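## Task

Carry the yellow sponge from the desk to the bookcase's lowest shelf. At the end the hatched zone before the door must be empty, the gripper must have released the sponge and moved away, and the robot must be upright, not fallen or leaning. The coffee table may be shifted.

## Robot and tools

ROBOT. A Hello Robot Stretch 3 with one arm. It has a two-wheel base (0.33 m long, 0.34 m wide) that drives forward/back and turns in place, but cannot slide sideways. A lift carries the arm up a mast, and the arm telescopes out to the robot's RIGHT. To move the gripper forward or back, drive the base. Turns pivot on the point midway between the drive wheels, 0.05 m behind the front edge. With the arm in and the wrist folded, a turn sweeps a 0.28 m radius. An unfolded, level gripper reaches beyond that. Loose objects may occasionally get nudged by something else.

FRAMES. Base frame: origin on the floor between the drive wheels, x forward, y left, z up. hand_pose is reported in it, at the fingertip meeting point. With all wrist joints at 0, the hand frame's x points up, y back along the arm toward the mast, and z to the robot's rear. The odometry frame is the base frame at scene start. Heading is positive to the left, within -3.142 to 3.142.

execute_actions {actions: [...]} runs its actions in order. If any value is invalid or out of range, the whole call is rejected and nothing new runs. Each action is {"robot": ..., "steps": n, "until": ...}. steps is 1 to 450 control steps at 30 per second (default 1). {"steps": n} alone only waits. robot is one command, a list of up to 8 commands run in turn, or {"stop": true}, which brakes everything and clears the queue. Inside a list, {"pause_s": s} waits up to 15 s.
A command may hold:
- base: exactly one key. translate_m is a straight drive in metres, an offset from where the base is when that command begins; forward is positive, |value| at most 1. rotate_rad is an in-place turn in radians, also an offset; left (counter-clockwise seen from above) is positive, |value| at most 3.2.
- joints: absolute targets by name; joints you leave out keep their targets. lift_m 0 to 1.1 m (arm height). arm_m 0 to 0.52 m (extension). wrist_yaw_rad -1.345 to 4.42 (0 along the arm, positive toward the front, 3.0 folded over the base). wrist_pitch_rad -1.57 to 0.451 (0 level, negative tips fingers down). wrist_roll_rad -2.911 to 2.911 (0 fingers side by side). gripper_m -0.089 to 0.179, larger is wider; the actual fingertip gap is smaller by about 0.007 when nearly shut and 0.025 when fully open, and zero below 0.007. head_pan_rad -3.953 to 1.73 (0 forward, positive left, -1.57 looks along the arm). head_tilt_rad -1.53 to 0.419 (negative down).
- contact_limits: {"arm_m": effort %, 1 to 100}, how hard the arm may push (about -that value when retracting) before it halts; it lasts until the next arm_m command.
Base and joint motions in one command begin together and keep running across later actions and while you think. A newer command takes over immediately and discards the rest of an older queue. In a queue, each command waits until the previous one ends "done" (off_target also passes for base and gripper); any other ending drops the remaining ones.
until stops an action early. {"robot": {"status": "ended"}} fires when nothing reads moving and no queue runs. Fields can also be compared: ["<", 0.3], ["!=", "moving"], and so on. {"any": {"status": "ended"}} fires when the first motion ends.

zoom_image {camera, region:[x0,y0,x1,y1]} gives a closer look at the newest image from head_camera, nav_camera or wrist_camera, using pixel coordinates from the top-left, at most 504x504. The head and nav cameras move with head pan/tilt; the wrist camera is on the gripper.

finished_scene {scene} ends scene 1 or 2 permanently and reports success. Before calling it, make sure all motion has ended, because braking during the closing hold can leave joints short of their goals.

RESULTS. Every result comes with one image per camera. base_status and joint_status report moving, done, off_target (something blocks it), contact_stop, time_out, stopped, not_commanded or torque_fault. The base_status bracket shows distance covered against the goal. The result also lists joint_goals, measured_speeds and refusals/queue/queue_left. refused: and dropped: lines count actions and commands from 0. on_its_own flags joints the robot re-targeted, slack or switched-off joints, unusual resting effort, and base tilt of 3 degrees or more. lidar_m gives 12 distances, one per 30-degree sector, counter-clockwise from straight ahead (4th left, 7th behind, 10th right), measured in a plane 0.17 m above the floor. wrist_depth_mm and head_depth_mm are 7x7 grids of median depth. base_tilt is in degrees with a fixed bias of up to about 4. motor_effort is in %, with the peak in brackets. Odometry counts wheel slip as movement.

SPEED. Full base speed (0.30 m/s, 1.9 rad/s) needs the arm stowed: lift_m under 0.30, arm_m under 0.03, wrist_yaw_rad over 2.54. Otherwise the base is capped at 0.10 m/s and 0.63 rad/s.

GRIPPING. Close to a gripper_m value below the object's width; the smaller the value, the firmer the grip. To release, open to at least 0.02 above the reading where the fingers made contact. Neither the reading nor done proves you are holding the object, so check the cameras. A stall guard weakens over-hard squeezes; send a new value to grip again.

AVOID. Fold or unfold the wrist only with lift_m between 0.32 and 0.95, wrist_pitch_rad -0.4 and wrist_roll_rad about 0; once folded, the lift may drop to 0.25. With yaw below -0.4, keep pitch at -0.5 or lower. Pushing against something rigid with the gripper higher than about 0.45 m can tip the robot, and a second push after a contact_stop is worse. Do not drive while holding, hooking or pushing something fixed. If the base snags, especially while reversing, undo the move in small steps; if tilted, take the gripper off the obstacle and lower lift_m to about 0.2. A joint that hits a contact stop goes slack until commanded again. Wrist servos can cut out for 10 s under strain (torque_fault), and goals for them are refused meanwhile. Avoid dropping, slamming or shoving objects hard, and finish quickly.

Each tool is called after ">>>" as name(argument=value, ...) on one line, values as JSON.

## Session

>>> execute_actions(actions=[])

Scene clock: 0.00 s.
robot.base_odometry: x=+0.000 y=+0.000 heading=+0.000 (m, m, rad; robot's odometry frame)
robot.turned_by_wheels: +0.000 (rad since the last result)
robot.turned_by_imu: +0.000 (rad since the last result)
robot.base_tilt: forward=-1.0 right=-0.8 (deg)
robot.lidar_m: 1.50 2.28 2.61 2.43 2.09 1.78 1.77 2.03 1.70 2.16 2.06 1.36
robot.head_depth_mm: 1754 1854 1844 1839 1807 1809 1527 / 1773 1894 1879 1879 1877 1864 1516 / 1789 1934 1895 1923 1888 1881 1509 / 1796 1991 1968 1951 1956 1931 1488 / 1802 2036 2010 2018 1998 1972 1492 / 1827 2074 2055 2056 2048 2044 1568 / 1846 2131 2135 2103 2097 2064 2059
robot.base_status: not_commanded
robot.joint_positions: lift_m=+0.593 arm_m=+0.002 wrist_yaw_rad=+2.874 wrist_pitch_rad=-0.580 wrist_roll_rad=-0.015 gripper_m=+0.037 head_pan_rad=+0.011 head_tilt_rad=+0.003
robot.joint_goals: lift_m=+0.593 arm_m=+0.002 wrist_yaw_rad=+2.874 wrist_pitch_rad=-0.580 wrist_roll_rad=-0.015 gripper_m=+0.037 head_pan_rad=+0.011 head_tilt_rad=+0.003
robot.joint_status: lift_m=not_commanded arm_m=not_commanded wrist_yaw_rad=not_commanded wrist_pitch_rad=not_commanded wrist_roll_rad=not_commanded gripper_m=not_commanded head_pan_rad=not_commanded head_tilt_rad=not_commanded
robot.measured_speeds: translate_m=+0.000 rotate_rad=+0.000 lift_m=+0.000 arm_m=+0.000 wrist_yaw_rad=+0.000 wrist_pitch_rad=+0.000 wrist_roll_rad=+0.000 head_pan_rad=+0.000 head_tilt_rad=+0.000
robot: refusals=0 queue=idle queue_left=0
robot.motor_effort: left_wheel=+1 right_wheel=+0 lift_m=+32 arm_m=+0 wrist_yaw_rad=+0 wrist_pitch_rad=+6 wrist_roll_rad=+1 gripper_m=+1 head_pan_rad=+1 head_tilt_rad=+2 (%)
robot.hand_pose: x=+0.0319 y=+0.0471 z=+0.5707 quat_wxyz=(+0.290, +0.693, +0.112, +0.650) (m; robot's base frame)
robot.wrist_depth_mm: - - - - - - - / - - - - - - - / - - - - - - - / - - - - - 993 938 / 930 930 930 876 865 841 813 / 815 798 - 758 738 742 730 / 712 703 - 707 669 659 656
pictures: head_camera (sideways: a quarter turn clockwise sets it upright), nav_camera (sideways: a quarter turn counterclockwise sets it upright), wrist_camera
Images, in order (width x height): head_camera 896x504, nav_camera 672x504, wrist_camera 644x364.

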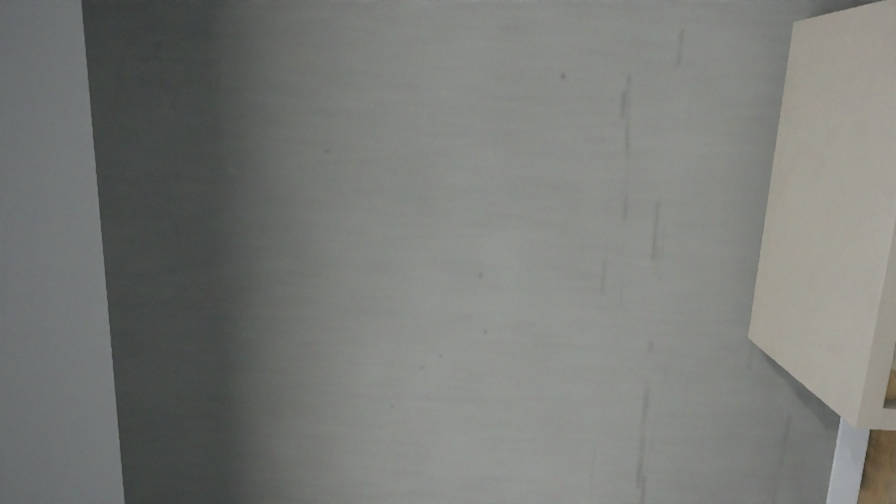

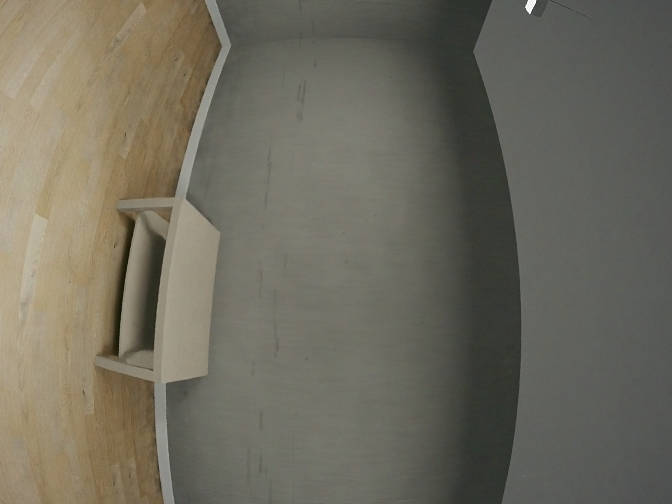

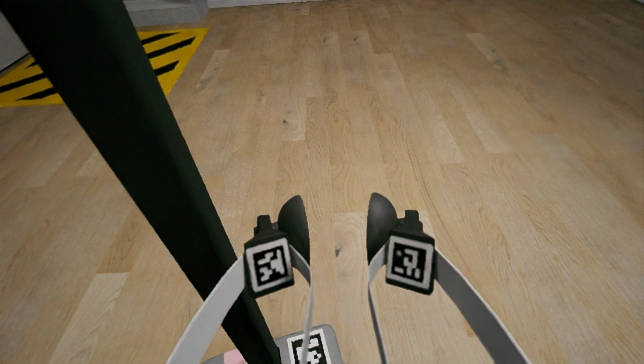

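Look around.

>>> execute_actions(actions=[{"robot":{"joints":{"head_pan_rad":1.6,"head_tilt_rad":-0.3}},"steps":200,"until":{"robot":{"status":"ended"}}}])

>>> execute_actions(actions=[{"robot":{"joints":{"head_pan_rad":-3.1}},"steps":300,"until":{"robot":{"status":"ended"}}}])

>>> execute_actions(actions=[{"robot":{"joints":{"head_pan_rad":-1.57}},"steps":300,"until":{"robot":{"status":"ended"}}}])

Scene clock: 5.80 s.
robot.base_odometry: x=+0.000 y=+0.000 heading=+0.000 (m, m, rad; robot's odometry frame)
robot.turned_by_wheels: +0.000 (rad since the last result)
robot.turned_by_imu: -0.001 (rad since the last result)
robot.base_tilt: forward=-1.1 right=-0.8 (deg)
robot.lidar_m: 1.49 2.28 2.61 2.43 2.07 1.78 1.77 2.03 1.69 2.16 2.06 1.36
robot.head_depth_mm: 2142 2280 2346 2437 2585 2018 1557 / 2201 2316 2398 2595 2624 2005 1554 / 2241 2370 2473 2599 2679 1971 1545 / 2334 2429 2542 2712 2773 1977 1530 / 2394 2471 2590 2664 2597 1972 1520 / 2424 2559 2645 2739 2633 1932 1515 / 2489 2617 2685 2757 2684 1941 1515
robot.base_status: not_commanded
robot.joint_positions: lift_m=+0.593 arm_m=+0.002 wrist_yaw_rad=+2.874 wrist_pitch_rad=-0.580 wrist_roll_rad=-0.015 gripper_m=+0.037 head_pan_rad=+1.593 head_tilt_rad=-0.296
robot.joint_goals: lift_m=+0.593 arm_m=+0.002 wrist_yaw_rad=+2.874 wrist_pitch_rad=-0.580 wrist_roll_rad=-0.015 gripper_m=+0.037 head_pan_rad=+1.600 head_tilt_rad=-0.300
robot.joint_status: lift_m=not_commanded arm_m=not_commanded wrist_yaw_rad=not_commanded wrist_pitch_rad=not_commanded wrist_roll_rad=not_commanded gripper_m=not_commanded head_pan_rad=done head_tilt_rad=done
robot.measured_speeds: translate_m=+0.000 rotate_rad=+0.000 lift_m=+0.000 arm_m=+0.000 wrist_yaw_rad=+0.000 wrist_pitch_rad=+0.000 wrist_roll_rad=+0.000 head_pan_rad=+0.000 head_tilt_rad=+0.000
robot: refusals=0 queue=done queue_left=0
robot.motor_effort: left_wheel=+1(1) right_wheel=+1(1) lift_m=+32(32) arm_m=+0(0) wrist_yaw_rad=-1(1) wrist_pitch_rad=+6(6) wrist_roll_rad=+0(0) gripper_m=+0(1) head_pan_rad=+3(44) head_tilt_rad=-1(15) (%)
robot.hand_pose: x=+0.0319 y=+0.0471 z=+0.5707 quat_wxyz=(+0.290, +0.693, +0.112, +0.650) (m; robot's base frame)
robot.wrist_depth_mm: - - - - - - - / - - - - - - - / - - - - - - - / - - - - - 973 944 / 930 920 934 869 872 840 823 / 806 784 - 757 736 742 732 / 711 711 - 704 674 661 654
pictures: head_camera (sideways: a quarter turn clockwise sets it upright), nav_camera (sideways: a quarter turn counterclockwise sets it upright), wrist_camera
Images, in order (width x height): head_camera 896x504, nav_camera 672x504, wrist_camera 644x364.

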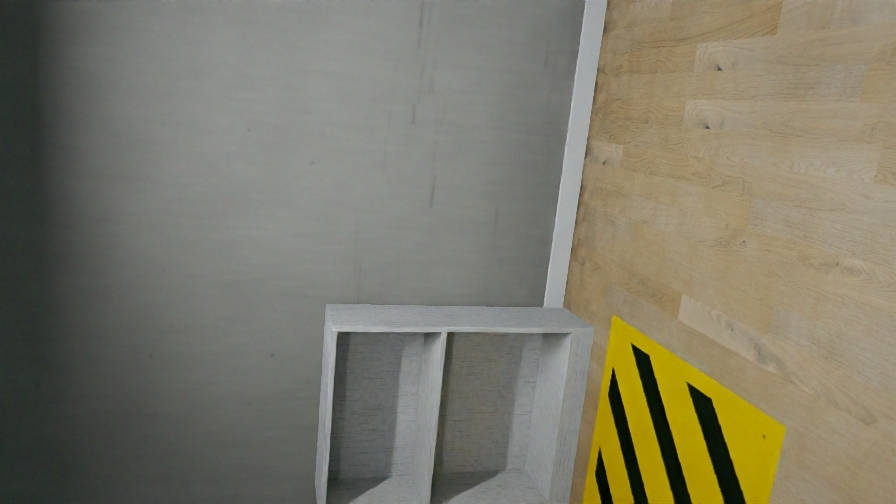

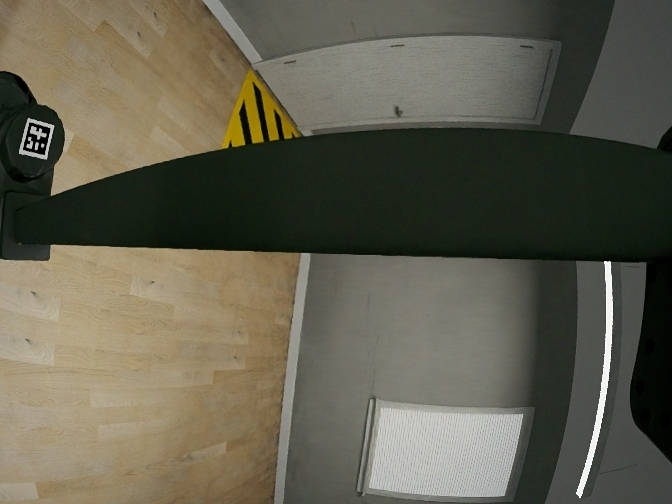

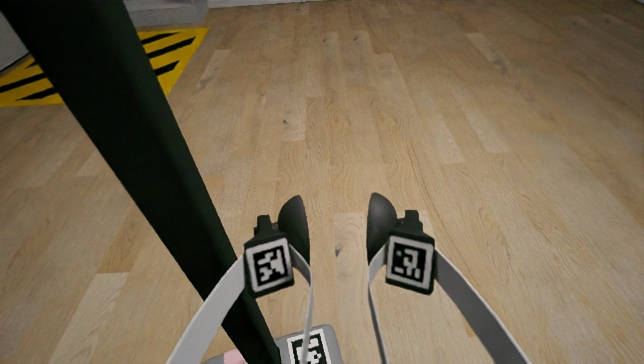

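Scene clock: 8.63 s.
robot.base_odometry: x=+0.000 y=+0.000 heading=+0.000 (m, m, rad; robot's odometry frame)
robot.turned_by_wheels: +0.000 (rad since the last result)
robot.turned_by_imu: -0.001 (rad since the last result)
robot.base_tilt: forward=-1.0 right=-0.8 (deg)
robot.lidar_m: 1.49 2.28 2.61 2.43 2.08 1.78 1.77 2.03 1.69 2.15 2.06 1.36
robot.head_depth_mm: 1477 1534 1614 1672 1769 1848 1549 / 1518 1585 1645 1731 1822 1892 1540 / 1553 1614 1697 1790 1889 1937 1533 / 1584 1652 1761 1841 1962 1971 1534 / 1635 1706 1802 1920 2006 1947 1520 / 1666 1773 1828 1957 2041 1953 1520 / 1723 1830 1918 2018 2140 1919 1499
robot.base_status: not_commanded
robot.joint_positions: lift_m=+0.593 arm_m=+0.002 wrist_yaw_rad=+2.874 wrist_pitch_rad=-0.580 wrist_roll_rad=-0.015 gripper_m=+0.037 head_pan_rad=-3.093 head_tilt_rad=-0.296
robot.joint_goals: lift_m=+0.593 arm_m=+0.002 wrist_yaw_rad=+2.874 wrist_pitch_rad=-0.580 wrist_roll_rad=-0.015 gripper_m=+0.037 head_pan_rad=-3.100 head_tilt_rad=-0.300
robot.joint_status: lift_m=not_commanded arm_m=not_commanded wrist_yaw_rad=not_commanded wrist_pitch_rad=not_commanded wrist_roll_rad=not_commanded gripper_m=not_commanded head_pan_rad=done head_tilt_rad=done
robot.measured_speeds: translate_m=+0.000 rotate_rad=+0.000 lift_m=+0.000 arm_m=+0.000 wrist_yaw_rad=+0.000 wrist_pitch_rad=+0.000 wrist_roll_rad=+0.000 head_pan_rad=+0.000 head_tilt_rad=+0.000
robot: refusals=0 queue=done queue_left=0
robot.motor_effort: left_wheel=+0(0) right_wheel=+0(0) lift_m=+32(32) arm_m=+0(0) wrist_yaw_rad=+0(0) wrist_pitch_rad=+6(6) wrist_roll_rad=+0(0) gripper_m=-1(1) head_pan_rad=-3(37) head_tilt_rad=-1(1) (%)
robot.hand_pose: x=+0.0319 y=+0.0471 z=+0.5707 quat_wxyz=(+0.290, +0.693, +0.112, +0.650) (m; robot's base frame)
robot.wrist_depth_mm: - - - - - - - / - - - - - - - / - - - - - - - / - - - - - 977 955 / 929 896 926 884 876 841 828 / 795 800 - 770 730 739 735 / 724 705 - 700 669 657 645
pictures: head_camera (sideways: a quarter turn clockwise sets it upright), nav_camera (sideways: a quarter turn counterclockwise sets it upright), wrist_camera
Images, in order (width x height): head_camera 896x504, nav_camera 672x504, wrist_camera 644x364.

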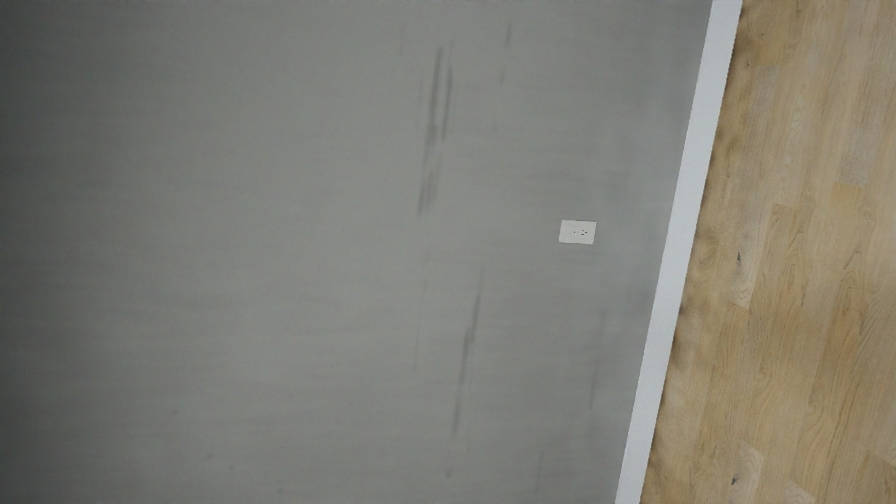

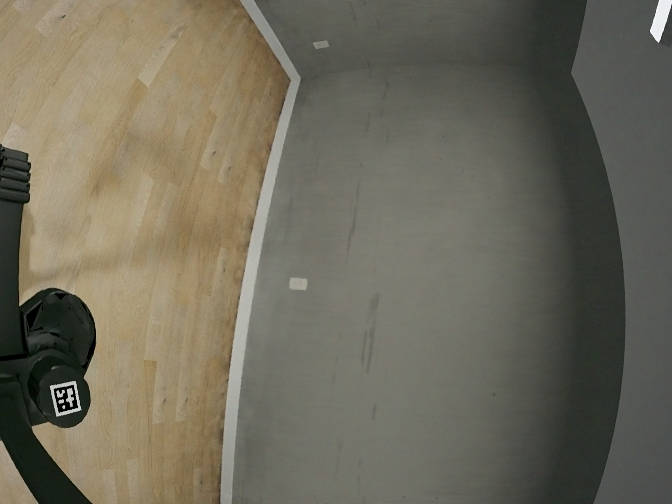

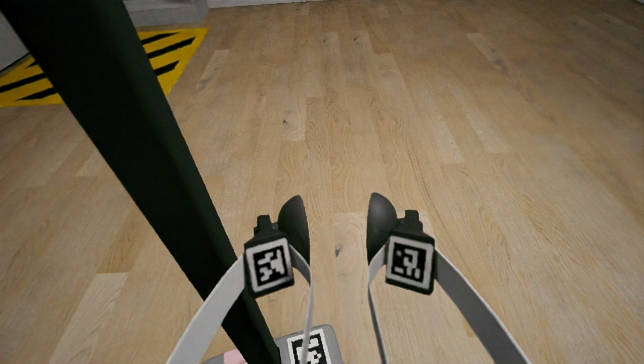

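Scene clock: 10.00 s.
robot.base_odometry: x=+0.000 y=+0.000 heading=+0.000 (m, m, rad; robot's odometry frame)
robot.turned_by_wheels: +0.000 (rad since the last result)
robot.turned_by_imu: +0.000 (rad since the last result)
robot.base_tilt: forward=-1.0 right=-0.9 (deg)
robot.lidar_m: 1.50 2.28 2.61 2.43 2.08 1.78 1.78 2.03 1.69 2.16 2.05 1.36
robot.head_depth_mm: 1793 1875 1960 2002 2171 2015 1556 / 1827 1901 2006 1683 2207 1851 1548 / 1867 1944 2025 1841 2286 1978 1538 / 1884 1970 2089 2202 2344 1994 1538 / 1935 2039 2118 2280 2369 1946 1516 / 1993 2097 2168 2310 2429 1941 1513 / 2019 2111 2242 2324 2457 1928 1500
robot.base_status: not_commanded
robot.joint_positions: lift_m=+0.593 arm_m=+0.002 wrist_yaw_rad=+2.874 wrist_pitch_rad=-0.580 wrist_roll_rad=-0.015 gripper_m=+0.037 head_pan_rad=-1.577 head_tilt_rad=-0.296
robot.joint_goals: lift_m=+0.593 arm_m=+0.002 wrist_yaw_rad=+2.874 wrist_pitch_rad=-0.580 wrist_roll_rad=-0.015 gripper_m=+0.037 head_pan_rad=-1.570 head_tilt_rad=-0.300
robot.joint_status: lift_m=not_commanded arm_m=not_commanded wrist_yaw_rad=not_commanded wrist_pitch_rad=not_commanded wrist_roll_rad=not_commanded gripper_m=not_commanded head_pan_rad=done head_tilt_rad=done
robot.measured_speeds: translate_m=+0.000 rotate_rad=+0.000 lift_m=+0.000 arm_m=+0.000 wrist_yaw_rad=+0.000 wrist_pitch_rad=+0.000 wrist_roll_rad=+0.000 head_pan_rad=+0.000 head_tilt_rad=+0.000
robot: refusals=0 queue=done queue_left=0
robot.motor_effort: left_wheel=+0(0) right_wheel=+1(1) lift_m=+32(32) arm_m=+0(0) wrist_yaw_rad=+0(0) wrist_pitch_rad=+6(6) wrist_roll_rad=+0(0) gripper_m=+1(0) head_pan_rad=+3(42) head_tilt_rad=-1(1) (%)
robot.hand_pose: x=+0.0319 y=+0.0471 z=+0.5707 quat_wxyz=(+0.290, +0.693, +0.112, +0.650) (m; robot's base frame)
robot.wrist_depth_mm: - - - - - - - / - - - - - - - / - - - - - - - / - - - - - 979 942 / 932 940 930 887 887 854 841 / 825 797 - 757 728 745 732 / 722 697 - 701 669 652 643
pictures: head_camera (sideways: a quarter turn clockwise sets it upright), nav_camera (sideways: a quarter turn counterclockwise sets it upright), wrist_camera
Images, in order (width x height): head_camera 896x504, nav_camera 672x504, wrist_camera 644x364.

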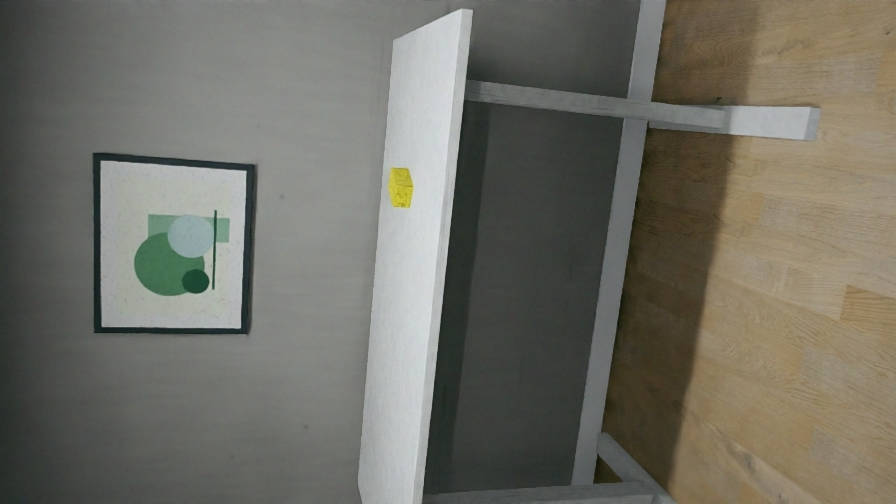

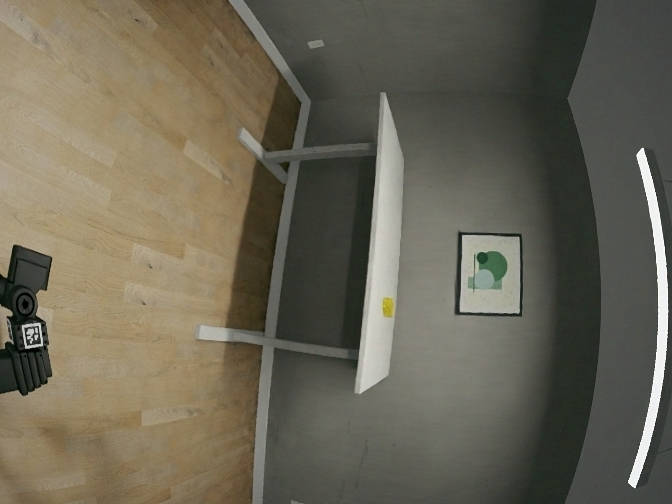

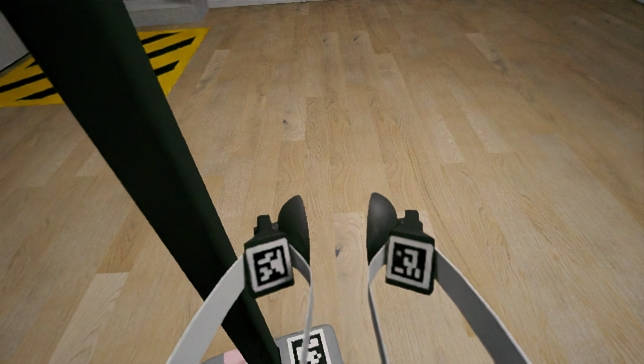

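>>> execute_actions(actions=[{"robot":[{"base":{"translate_m":-0.15}},{"base":{"rotate_rad":-1.57}},{"base":{"translate_m":0.85}},{"base":{"rotate_rad":1.57},"joints":{"lift_m":0.85,"wrist_yaw_rad":0,"wrist_pitch_rad":-0.4,"gripper_m":0.15,"head_tilt_rad":-0.6}}],"steps":450,"until":{"robot":{"status":"ended"}}},{"steps":450,"until":{"robot":{"status":"ended"}}}])

Scene clock: 35.40 s.
robot.base_odometry: x=-0.149 y=-0.850 heading=+0.000 (m, m, rad; robot's odometry frame)
robot.turned_by_wheels: +0.000 (rad since the last result)
robot.turned_by_imu: -0.008 (rad since the last result)
robot.base_tilt: forward=-1.0 right=-0.8 (deg)
robot.lidar_m: 1.42 1.95 3.45 3.25 2.16 1.85 1.84 1.53 0.85 1.31 1.37 1.92
robot.head_depth_mm: 1039 1144 939 644 1037 1489 1334 / 1060 1163 926 638 1603 1295 - / 1082 1199 848 631 1659 1514 - / 1107 1202 897 630 1679 1541 - / 1133 1222 887 647 1728 1448 1226 / 1151 1254 878 674 1742 1442 1218 / 1183 1277 867 695 1766 1436 1215
robot.base_status: done (rotate_rad +1.5699 of +1.5700)
robot.joint_positions: lift_m=+0.850 arm_m=+0.002 wrist_yaw_rad=+0.002 wrist_pitch_rad=-0.418 wrist_roll_rad=-0.015 gripper_m=+0.150 head_pan_rad=-1.577 head_tilt_rad=-0.592
robot.joint_goals: lift_m=+0.850 arm_m=+0.002 wrist_yaw_rad=+0.000 wrist_pitch_rad=-0.400 wrist_roll_rad=-0.015 gripper_m=+0.150 head_pan_rad=-1.570 head_tilt_rad=-0.600
robot.joint_status: lift_m=done arm_m=not_commanded wrist_yaw_rad=done wrist_pitch_rad=done wrist_roll_rad=not_commanded gripper_m=done head_pan_rad=done head_tilt_rad=done
robot.measured_speeds: translate_m=+0.000 rotate_rad=+0.000 lift_m=+0.000 arm_m=+0.000 wrist_yaw_rad=+0.000 wrist_pitch_rad=+0.000 wrist_roll_rad=+0.000 head_pan_rad=+0.000 head_tilt_rad=+0.000
robot: refusals=0 queue=done queue_left=0
robot.motor_effort: left_wheel=-1(9) right_wheel=+3(5) lift_m=+38(40) arm_m=+0(0) wrist_yaw_rad=-4(3) wrist_pitch_rad=+9(10) wrist_roll_rad=+1(1) gripper_m=+1(85) head_pan_rad=+5(5) head_tilt_rad=-2(17) (%)
robot.hand_pose: x=-0.0210 y=-0.3713 z=+0.8624 quat_wxyz=(+0.697, +0.149, -0.686, -0.145) (m; robot's base frame)
robot.wrist_depth_mm: 325 293 267 246 229 214 200 / - - - - - 945 922 / - - - - - - 996 / - - - - - - - / - - - - - 786 - / - - - - - - - / - - - - 983 - 980
pictures: head_camera (sideways: a quarter turn clockwise sets it upright), nav_camera (sideways: a quarter turn counterclockwise sets it upright), wrist_camera
Images, in order (width x height): head_camera 896x504, nav_camera 672x504, wrist_camera 644x364.

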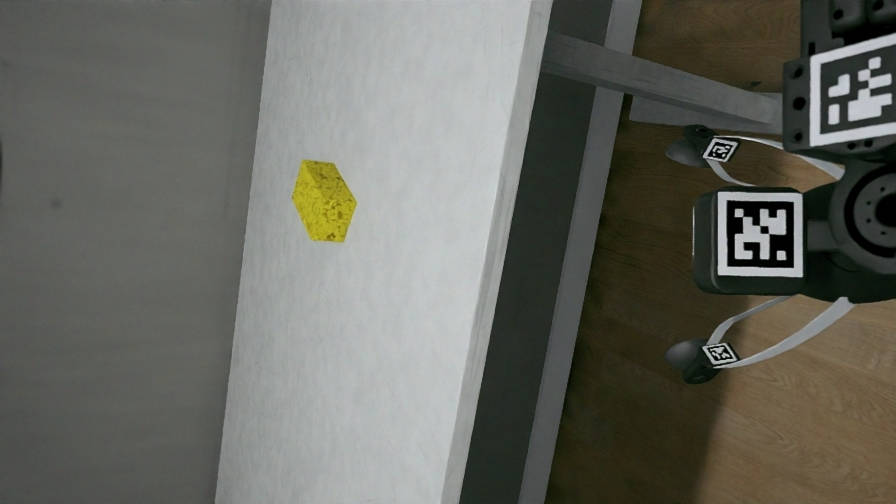

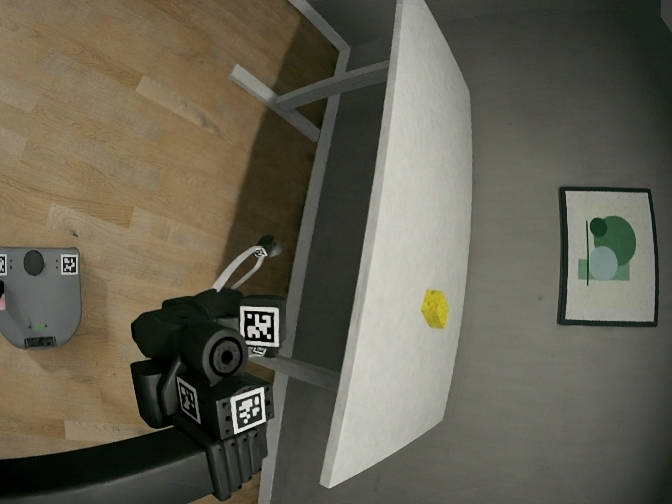

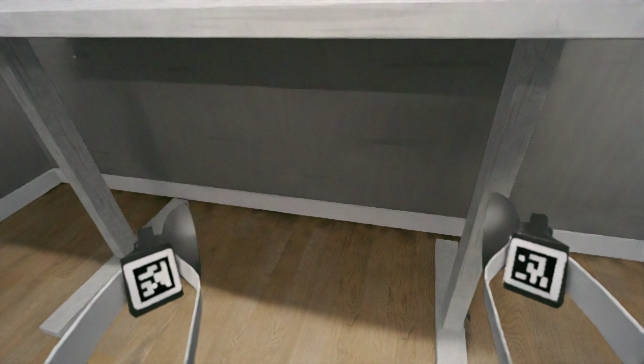

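>>> execute_actions(actions=[{"robot":[{"base":{"translate_m":-0.05},"joints":{"lift_m":0.98}},{"joints":{"arm_m":0.3}}],"steps":450,"until":{"robot":{"status":"ended"}}}])

Scene clock: 44.10 s.
robot.base_odometry: x=-0.199 y=-0.850 heading=+0.000 (m, m, rad; robot's odometry frame)
robot.turned_by_wheels: +0.000 (rad since the last result)
robot.turned_by_imu: -0.002 (rad since the last result)
robot.base_tilt: forward=-1.1 right=-0.9 (deg)
robot.lidar_m: 1.47 2.00 3.47 3.27 2.10 1.80 1.79 1.52 0.83 1.29 1.41 1.97
robot.head_depth_mm: 1032 1125 - 605 1579 1488 1251 / 1053 1135 - 635 1052 1366 1234 / 1074 1156 - 620 1651 1470 1233 / 1093 1192 - 600 1682 1463 1227 / 1121 1211 918 646 1712 1450 1227 / 1143 1240 875 643 1724 1436 1212 / 1164 1258 868 666 1751 1441 1213
robot.base_status: done (translate_m -0.0500 of -0.0500)
robot.joint_positions: lift_m=+0.980 arm_m=+0.300 wrist_yaw_rad=+0.001 wrist_pitch_rad=-0.418 wrist_roll_rad=-0.015 gripper_m=+0.150 head_pan_rad=-1.577 head_tilt_rad=-0.593
robot.joint_goals: lift_m=+0.980 arm_m=+0.300 wrist_yaw_rad=+0.000 wrist_pitch_rad=-0.400 wrist_roll_rad=-0.015 gripper_m=+0.150 head_pan_rad=-1.570 head_tilt_rad=-0.600
robot.joint_status: lift_m=done arm_m=done wrist_yaw_rad=done wrist_pitch_rad=done wrist_roll_rad=not_commanded gripper_m=done head_pan_rad=done head_tilt_rad=done
robot.measured_speeds: translate_m=+0.000 rotate_rad=+0.000 lift_m=+0.000 arm_m=+0.000 wrist_yaw_rad=+0.000 wrist_pitch_rad=+0.000 wrist_roll_rad=+0.000 head_pan_rad=+0.000 head_tilt_rad=+0.000
robot: refusals=0 queue=done queue_left=0
robot.motor_effort: left_wheel=-2(6) right_wheel=+2(2) lift_m=+38(44) arm_m=+3(4) wrist_yaw_rad=-2(3) wrist_pitch_rad=+8(9) wrist_roll_rad=+0(0) gripper_m=+1(0) head_pan_rad=+4(4) head_tilt_rad=-2(2) (%)
robot.hand_pose: x=-0.0212 y=-0.6690 z=+0.9924 quat_wxyz=(+0.697, +0.149, -0.686, -0.145) (m; robot's base frame)
robot.wrist_depth_mm: 906 822 776 722 671 630 603 / 593 559 537 505 480 464 437 / 395 381 368 293 323 331 321 / 297 288 280 273 266 262 253 / 237 241 227 222 218 219 209 / 197 - 190 187 184 176 182 / 174 166 164 161 159 157 154
pictures: head_camera (sideways: a quarter turn clockwise sets it upright), nav_camera (sideways: a quarter turn counterclockwise sets it upright), wrist_camera
Images, in order (width x height): head_camera 896x504, nav_camera 672x504, wrist_camera 644x364.

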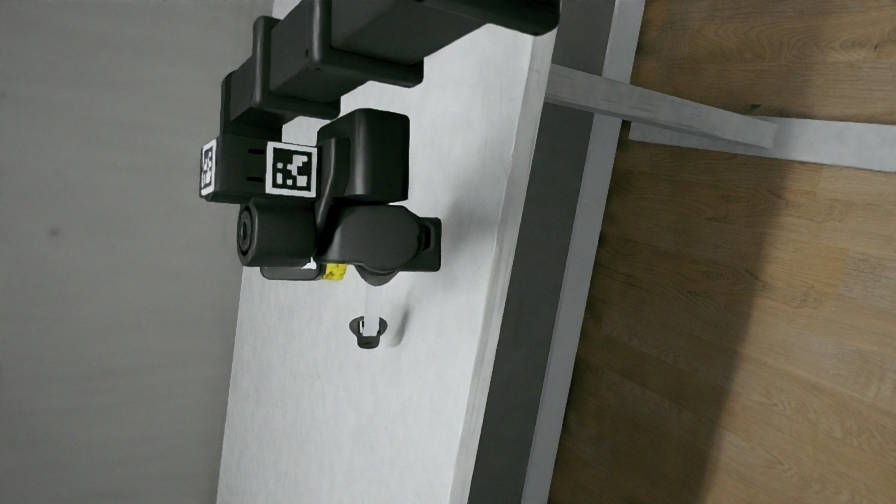

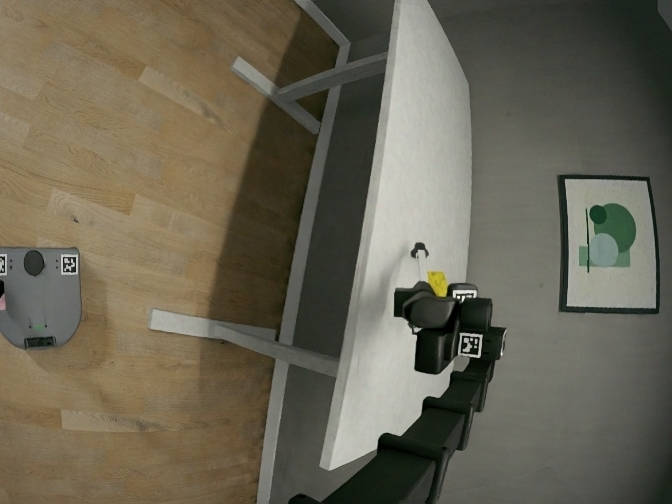

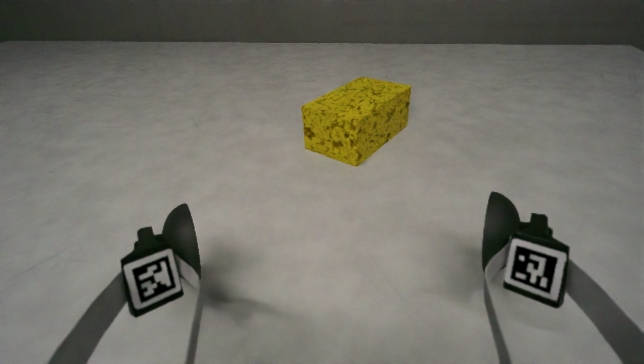

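>>> execute_actions(actions=[{"robot":[{"joints":{"arm_m":0.43,"lift_m":0.96}},{"joints":{"gripper_m":0.02}},{"joints":{"lift_m":1.05}}],"steps":450,"until":{"robot":{"status":"ended"}}}])

Scene clock: 53.00 s.
robot.base_odometry: x=-0.199 y=-0.850 heading=+0.000 (m, m, rad; robot's odometry frame)
robot.turned_by_wheels: +0.000 (rad since the last result)
robot.turned_by_imu: -0.002 (rad since the last result)
robot.base_tilt: forward=-1.1 right=-0.8 (deg)
robot.lidar_m: 1.47 2.00 3.46 3.26 2.09 1.79 1.79 1.52 0.83 1.29 1.41 1.97
robot.head_depth_mm: 1019 - 937 644 1556 1482 1244 / 1029 1168 928 638 1049 1362 1241 / 1055 - 913 632 1666 1471 1234 / 1081 - 819 626 1690 1460 1219 / 1127 1216 893 643 1700 1445 1228 / 1144 1236 881 642 1717 1443 1225 / 1172 1250 869 663 1768 1438 1212
robot.base_status: done (translate_m -0.0500 of -0.0500)
robot.joint_positions: lift_m=+1.050 arm_m=+0.430 wrist_yaw_rad=+0.001 wrist_pitch_rad=-0.414 wrist_roll_rad=-0.015 gripper_m=+0.020 head_pan_rad=-1.577 head_tilt_rad=-0.593
robot.joint_goals: lift_m=+1.050 arm_m=+0.430 wrist_yaw_rad=+0.000 wrist_pitch_rad=-0.400 wrist_roll_rad=-0.015 gripper_m=+0.020 head_pan_rad=-1.570 head_tilt_rad=-0.600
robot.joint_status: lift_m=done arm_m=done wrist_yaw_rad=done wrist_pitch_rad=done wrist_roll_rad=not_commanded gripper_m=done head_pan_rad=done head_tilt_rad=done
robot.measured_speeds: translate_m=+0.000 rotate_rad=+0.000 lift_m=+0.000 arm_m=+0.000 wrist_yaw_rad=+0.000 wrist_pitch_rad=+0.000 wrist_roll_rad=+0.000 head_pan_rad=+0.000 head_tilt_rad=+0.000
robot: refusals=0 queue=done queue_left=0
robot.motor_effort: left_wheel=-2(2) right_wheel=+2(2) lift_m=+38(38) arm_m=+3(4) wrist_yaw_rad=-1(2) wrist_pitch_rad=+7(8) wrist_roll_rad=+1(1) gripper_m=-1(86) head_pan_rad=+3(4) head_tilt_rad=-2(2) (%)
robot.hand_pose: x=-0.0212 y=-0.7995 z=+1.0633 quat_wxyz=(+0.698, +0.147, -0.686, -0.144) (m; robot's base frame)
robot.wrist_depth_mm: 773 705 658 607 568 532 506 / 816 756 712 659 624 576 544 / 584 561 541 523 502 484 473 / 432 422 412 401 388 379 368 / 343 336 330 258 304 310 303 / 287 282 278 232 255 262 258 / 245 242 238 234 231 228 224
pictures: head_camera (sideways: a quarter turn clockwise sets it upright), nav_camera (sideways: a quarter turn counterclockwise sets it upright), wrist_camera
Images, in order (width x height): head_camera 896x504, nav_camera 672x504, wrist_camera 644x364.

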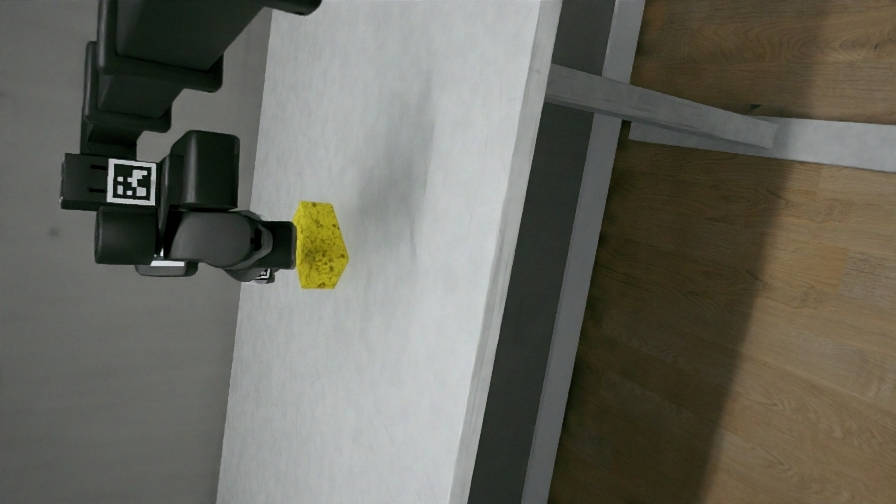

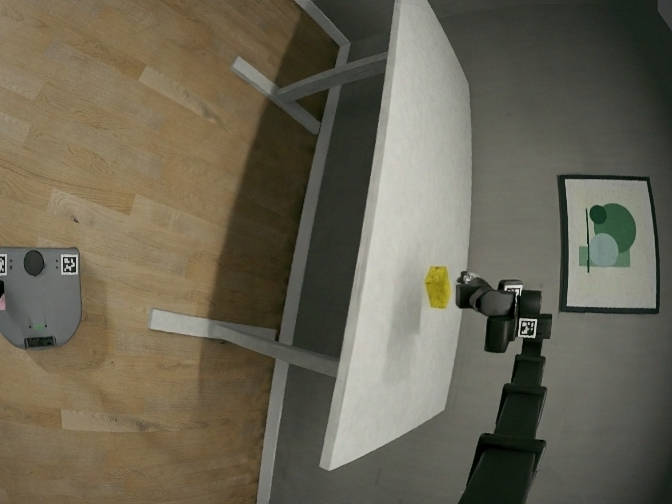

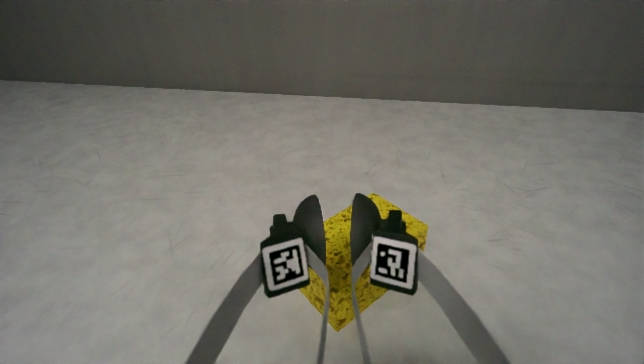

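Missed: too high. Open, lower more.

>>> execute_actions(actions=[{"robot":[{"joints":{"gripper_m":0.15,"arm_m":0.40}},{"joints":{"lift_m":0.91}}],"steps":450,"until":{"robot":{"status":"ended"}}}])

Scene clock: 58.73 s.
robot.base_odometry: x=-0.199 y=-0.850 heading=+0.000 (m, m, rad; robot's odometry frame)
robot.turned_by_wheels: +0.000 (rad since the last result)
robot.turned_by_imu: -0.002 (rad since the last result)
robot.base_tilt: forward=-0.9 right=-0.8 (deg)
robot.lidar_m: 1.47 1.99 3.45 3.25 2.10 1.79 1.79 1.52 0.83 1.29 1.40 1.97
robot.head_depth_mm: 1031 1132 1013 - - 1485 1242 / 1051 1145 - 613 1063 1373 1236 / 1072 1166 - 634 1649 1473 1238 / 1104 1199 - 603 1675 1473 1224 / 1127 1217 922 646 1694 1462 1221 / 1145 1245 878 643 1719 1442 1220 / 1171 1259 866 667 1756 1430 1223
robot.base_status: done (translate_m -0.0500 of -0.0500)
robot.joint_positions: lift_m=+0.941 arm_m=+0.400 wrist_yaw_rad=+0.001 wrist_pitch_rad=-0.358 wrist_roll_rad=-0.015 gripper_m=+0.150 head_pan_rad=-1.577 head_tilt_rad=-0.593
robot.joint_goals: lift_m=+0.942 arm_m=+0.400 wrist_yaw_rad=+0.000 wrist_pitch_rad=-0.400 wrist_roll_rad=-0.015 gripper_m=+0.150 head_pan_rad=-1.570 head_tilt_rad=-0.600
robot.joint_status: lift_m=contact_stop arm_m=done wrist_yaw_rad=done wrist_pitch_rad=done wrist_roll_rad=not_commanded gripper_m=done head_pan_rad=done head_tilt_rad=done
robot.measured_speeds: translate_m=+0.000 rotate_rad=+0.000 lift_m=-0.020 arm_m=-0.001 wrist_yaw_rad=+0.000 wrist_pitch_rad=+0.240 wrist_roll_rad=+0.000 head_pan_rad=+0.000 head_tilt_rad=+0.000
robot: refusals=0 queue=dropped queue_left=0
robot.on_its_own: lift_m is slack since a contact_stop, until your next command for it (your +0.910 is given up)
robot.motor_effort: left_wheel=-2(2) right_wheel=+3(3) lift_m=+30(41) arm_m=+1(2) wrist_yaw_rad=-2(2) wrist_pitch_rad=-28(28) wrist_roll_rad=+0(1) gripper_m=-2(87) head_pan_rad=+4(4) head_tilt_rad=-3(2) (%)
robot.hand_pose: x=-0.0212 y=-0.7764 z=+0.9675 quat_wxyz=(+0.701, +0.128, -0.690, -0.125) (m; robot's base frame)
robot.wrist_depth_mm: 800 737 681 627 592 557 521 / 631 587 555 521 484 458 433 / 374 356 340 214 231 305 295 / 264 258 249 205 224 230 223 / 205 210 196 191 187 191 180 / 168 - 161 158 155 148 151 / - 139 137 135 133 131 128
pictures: head_camera (sideways: a quarter turn clockwise sets it upright), nav_camera (sideways: a quarter turn counterclockwise sets it upright), wrist_camera
Images, in order (width x height): head_camera 896x504, nav_camera 672x504, wrist_camera 644x364.

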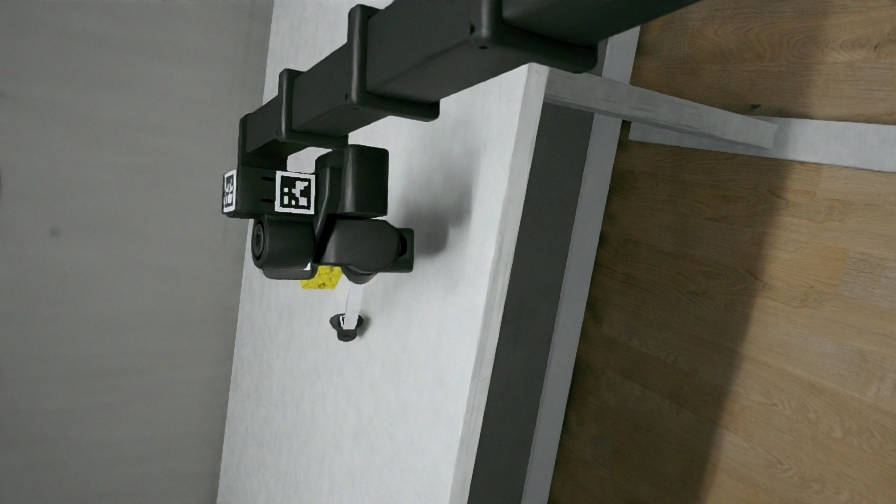

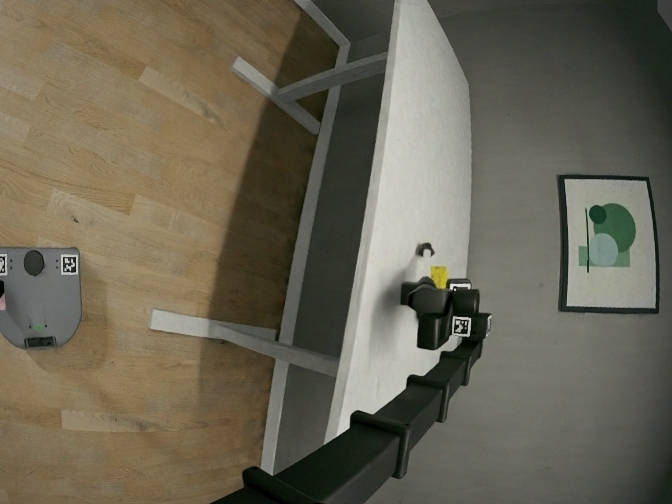

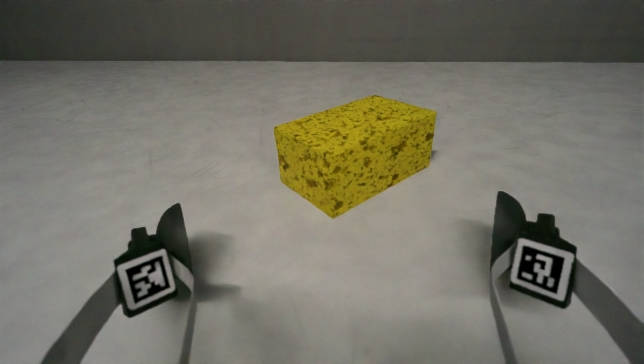

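Height was fine; reach was short.

>>> execute_actions(actions=[{"robot":[{"joints":{"arm_m":0.49,"lift_m":0.955}},{"joints":{"gripper_m":0.0}},{"joints":{"lift_m":1.05}}],"steps":450,"until":{"robot":{"status":"ended"}}}])

Scene clock: 66.80 s.
robot.base_odometry: x=-0.199 y=-0.850 heading=+0.000 (m, m, rad; robot's odometry frame)
robot.turned_by_wheels: +0.000 (rad since the last result)
robot.turned_by_imu: -0.002 (rad since the last result)
robot.base_tilt: forward=-1.0 right=-0.8 (deg)
robot.lidar_m: 1.46 2.01 3.47 3.27 2.10 1.80 1.79 1.52 0.83 1.29 1.41 1.97
robot.head_depth_mm: 1013 - 885 644 1563 1483 1242 / 1035 1175 927 638 1057 1370 1234 / 1050 1209 913 633 1654 1466 1234 / 1088 - 855 626 1682 1457 1226 / 1119 1212 889 648 1700 1453 1226 / 1143 1247 878 641 1712 1442 1212 / 1169 1262 867 664 1750 1433 1216
robot.base_status: done (translate_m -0.0500 of -0.0500)
robot.joint_positions: lift_m=+1.050 arm_m=+0.490 wrist_yaw_rad=+0.001 wrist_pitch_rad=-0.415 wrist_roll_rad=-0.015 gripper_m=+0.004 head_pan_rad=-1.577 head_tilt_rad=-0.593
robot.joint_goals: lift_m=+1.050 arm_m=+0.490 wrist_yaw_rad=+0.000 wrist_pitch_rad=-0.400 wrist_roll_rad=-0.015 gripper_m=+0.003 head_pan_rad=-1.570 head_tilt_rad=-0.600
robot.joint_status: lift_m=done arm_m=done wrist_yaw_rad=done wrist_pitch_rad=done wrist_roll_rad=not_commanded gripper_m=done head_pan_rad=done head_tilt_rad=done
robot.measured_speeds: translate_m=+0.000 rotate_rad=+0.000 lift_m=+0.000 arm_m=+0.000 wrist_yaw_rad=+0.000 wrist_pitch_rad=+0.000 wrist_roll_rad=+0.000 head_pan_rad=+0.000 head_tilt_rad=+0.000
robot: refusals=0 queue=done queue_left=0
robot.motor_effort: left_wheel=+0(2) right_wheel=+1(2) lift_m=+39(38) arm_m=+3(4) wrist_yaw_rad=-2(3) wrist_pitch_rad=+7(20) wrist_roll_rad=+0(0) gripper_m=-20(100) head_pan_rad=+4(4) head_tilt_rad=-2(2) (%)
robot.hand_pose: x=-0.0212 y=-0.8595 z=+1.0631 quat_wxyz=(+0.698, +0.147, -0.686, -0.144) (m; robot's base frame)
robot.wrist_depth_mm: 693 639 590 552 520 484 457 / 757 701 654 610 560 525 492 / 577 556 538 515 499 481 467 / 428 422 410 161 353 377 368 / 344 337 332 138 130 309 304 / 286 281 262 155 250 261 258 / 244 242 238 233 231 227 223
pictures: head_camera (sideways: a quarter turn clockwise sets it upright), nav_camera (sideways: a quarter turn counterclockwise sets it upright), wrist_camera
Images, in order (width x height): head_camera 896x504, nav_camera 672x504, wrist_camera 644x364.

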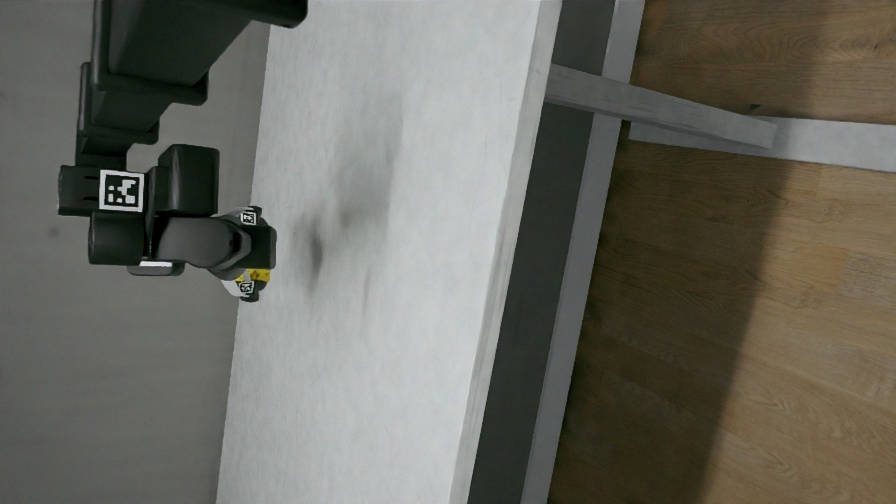

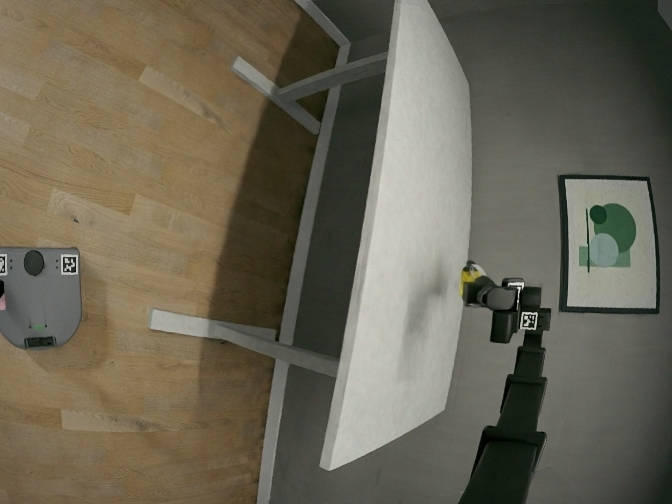

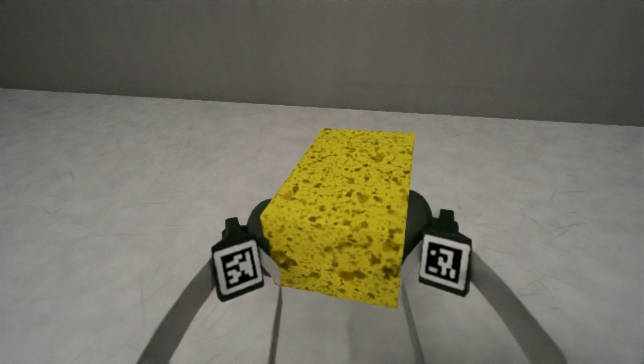

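>>> execute_actions(actions=[{"robot":[{"joints":{"arm_m":0.0}},{"base":{"rotate_rad":1.57},"joints":{"lift_m":0.5}},{"base":{"translate_m":1}},{"base":{"translate_m":1}},{"base":{"rotate_rad":1.57}}],"steps":450,"until":{"robot":{"status":"ended"}}},{"steps":450,"until":{"robot":{"status":"ended"}}}])

Scene clock: 103.17 s.
robot.base_odometry: x=-0.198 y=+0.973 heading=+1.570 (m, m, rad; robot's odometry frame)
robot.turned_by_wheels: +1.570 (rad since the last result)
robot.turned_by_imu: +1.557 (rad since the last result)
robot.base_tilt: forward=+0.3 right=+0.2 (deg)
robot.lidar_m: 1.45 1.63 1.39 1.39 1.58 2.63 2.60 2.05 1.76 2.37 2.03 1.71
robot.head_depth_mm: 1909 2106 2226 2053 1831 1477 1245 / 1933 2126 2370 2376 1820 1471 1242 / 1968 2160 2378 2372 1809 1456 1233 / 2016 2194 2462 2310 1808 1464 740 / 2063 2220 2490 2324 1789 1451 1227 / 2095 2310 2578 2308 1770 1433 1216 / 2147 2364 2618 2278 1755 1436 1216
robot.base_status: moving (translate_m +0.8231 of +1.0000)
robot.joint_positions: lift_m=+0.500 arm_m=+0.002 wrist_yaw_rad=+0.001 wrist_pitch_rad=-0.416 wrist_roll_rad=-0.015 gripper_m=+0.004 head_pan_rad=-1.577 head_tilt_rad=-0.593
robot.joint_goals: lift_m=+0.500 arm_m=+0.000 wrist_yaw_rad=+0.000 wrist_pitch_rad=-0.400 wrist_roll_rad=-0.015 gripper_m=+0.003 head_pan_rad=-1.570 head_tilt_rad=-0.600
robot.joint_status: lift_m=done arm_m=done wrist_yaw_rad=done wrist_pitch_rad=done wrist_roll_rad=not_commanded gripper_m=done head_pan_rad=done head_tilt_rad=done
robot.measured_speeds: translate_m=+0.100 rotate_rad=+0.000 lift_m=+0.000 arm_m=+0.000 wrist_yaw_rad=+0.000 wrist_pitch_rad=+0.000 wrist_roll_rad=+0.000 head_pan_rad=+0.000 head_tilt_rad=+0.000
robot: refusals=0 queue=running queue_left=1
robot.motor_effort: left_wheel=+1(6) right_wheel=+3(4) lift_m=+26(39) arm_m=-3(3) wrist_yaw_rad=-3(2) wrist_pitch_rad=+8(7) wrist_roll_rad=+0(1) gripper_m=-20(21) head_pan_rad=+3(4) head_tilt_rad=-2(2) (%)
robot.hand_pose: x=-0.0212 y=-0.3719 z=+0.5134 quat_wxyz=(+0.697, +0.148, -0.686, -0.145) (m; robot's base frame)
robot.wrist_depth_mm: - - - - - - - / - - - - - - - / - - - - - - - / - - - 161 978 - - / 961 959 935 138 130 861 850 / 807 783 741 155 702 731 722 / 693 677 669 656 641 639 631
pictures: head_camera (sideways: a quarter turn clockwise sets it upright), nav_camera (sideways: a quarter turn counterclockwise sets it upright), wrist_camera
Images, in order (width x height): head_camera 896x504, nav_camera 672x504, wrist_camera 644x364.

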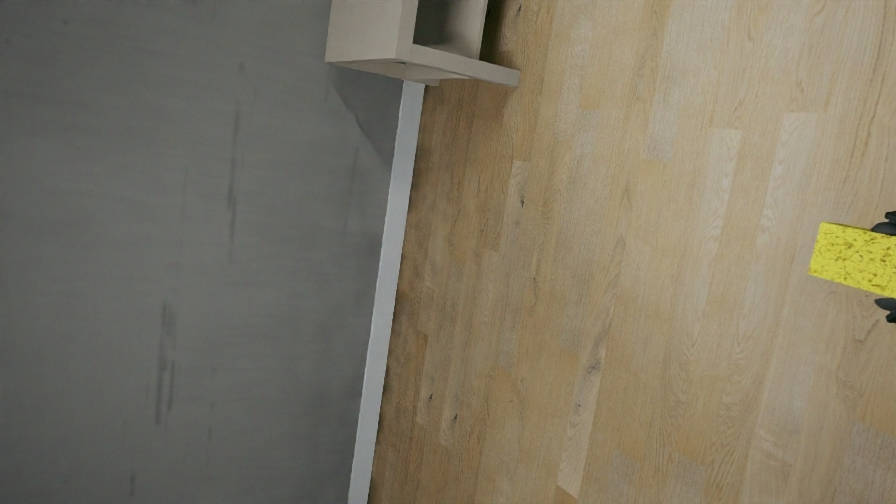

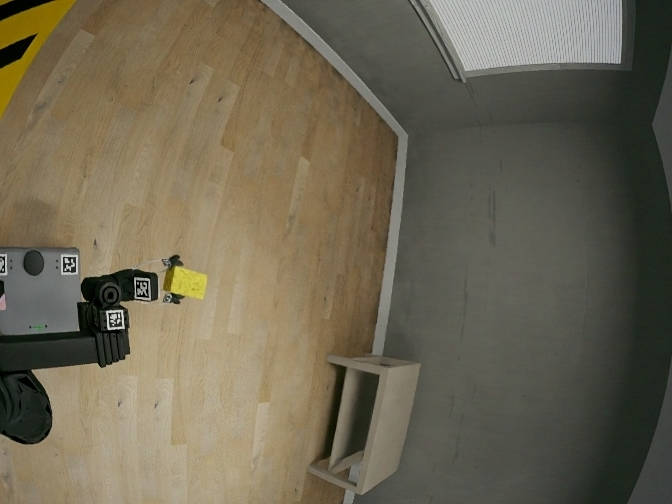

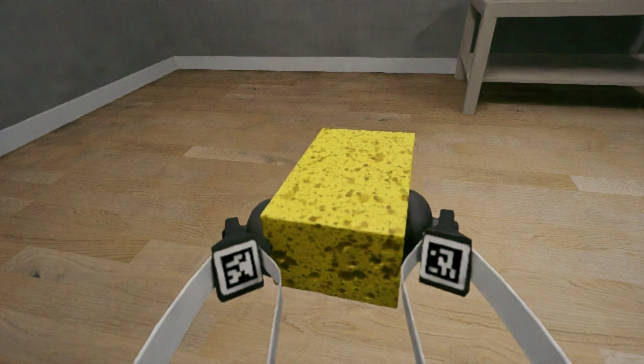

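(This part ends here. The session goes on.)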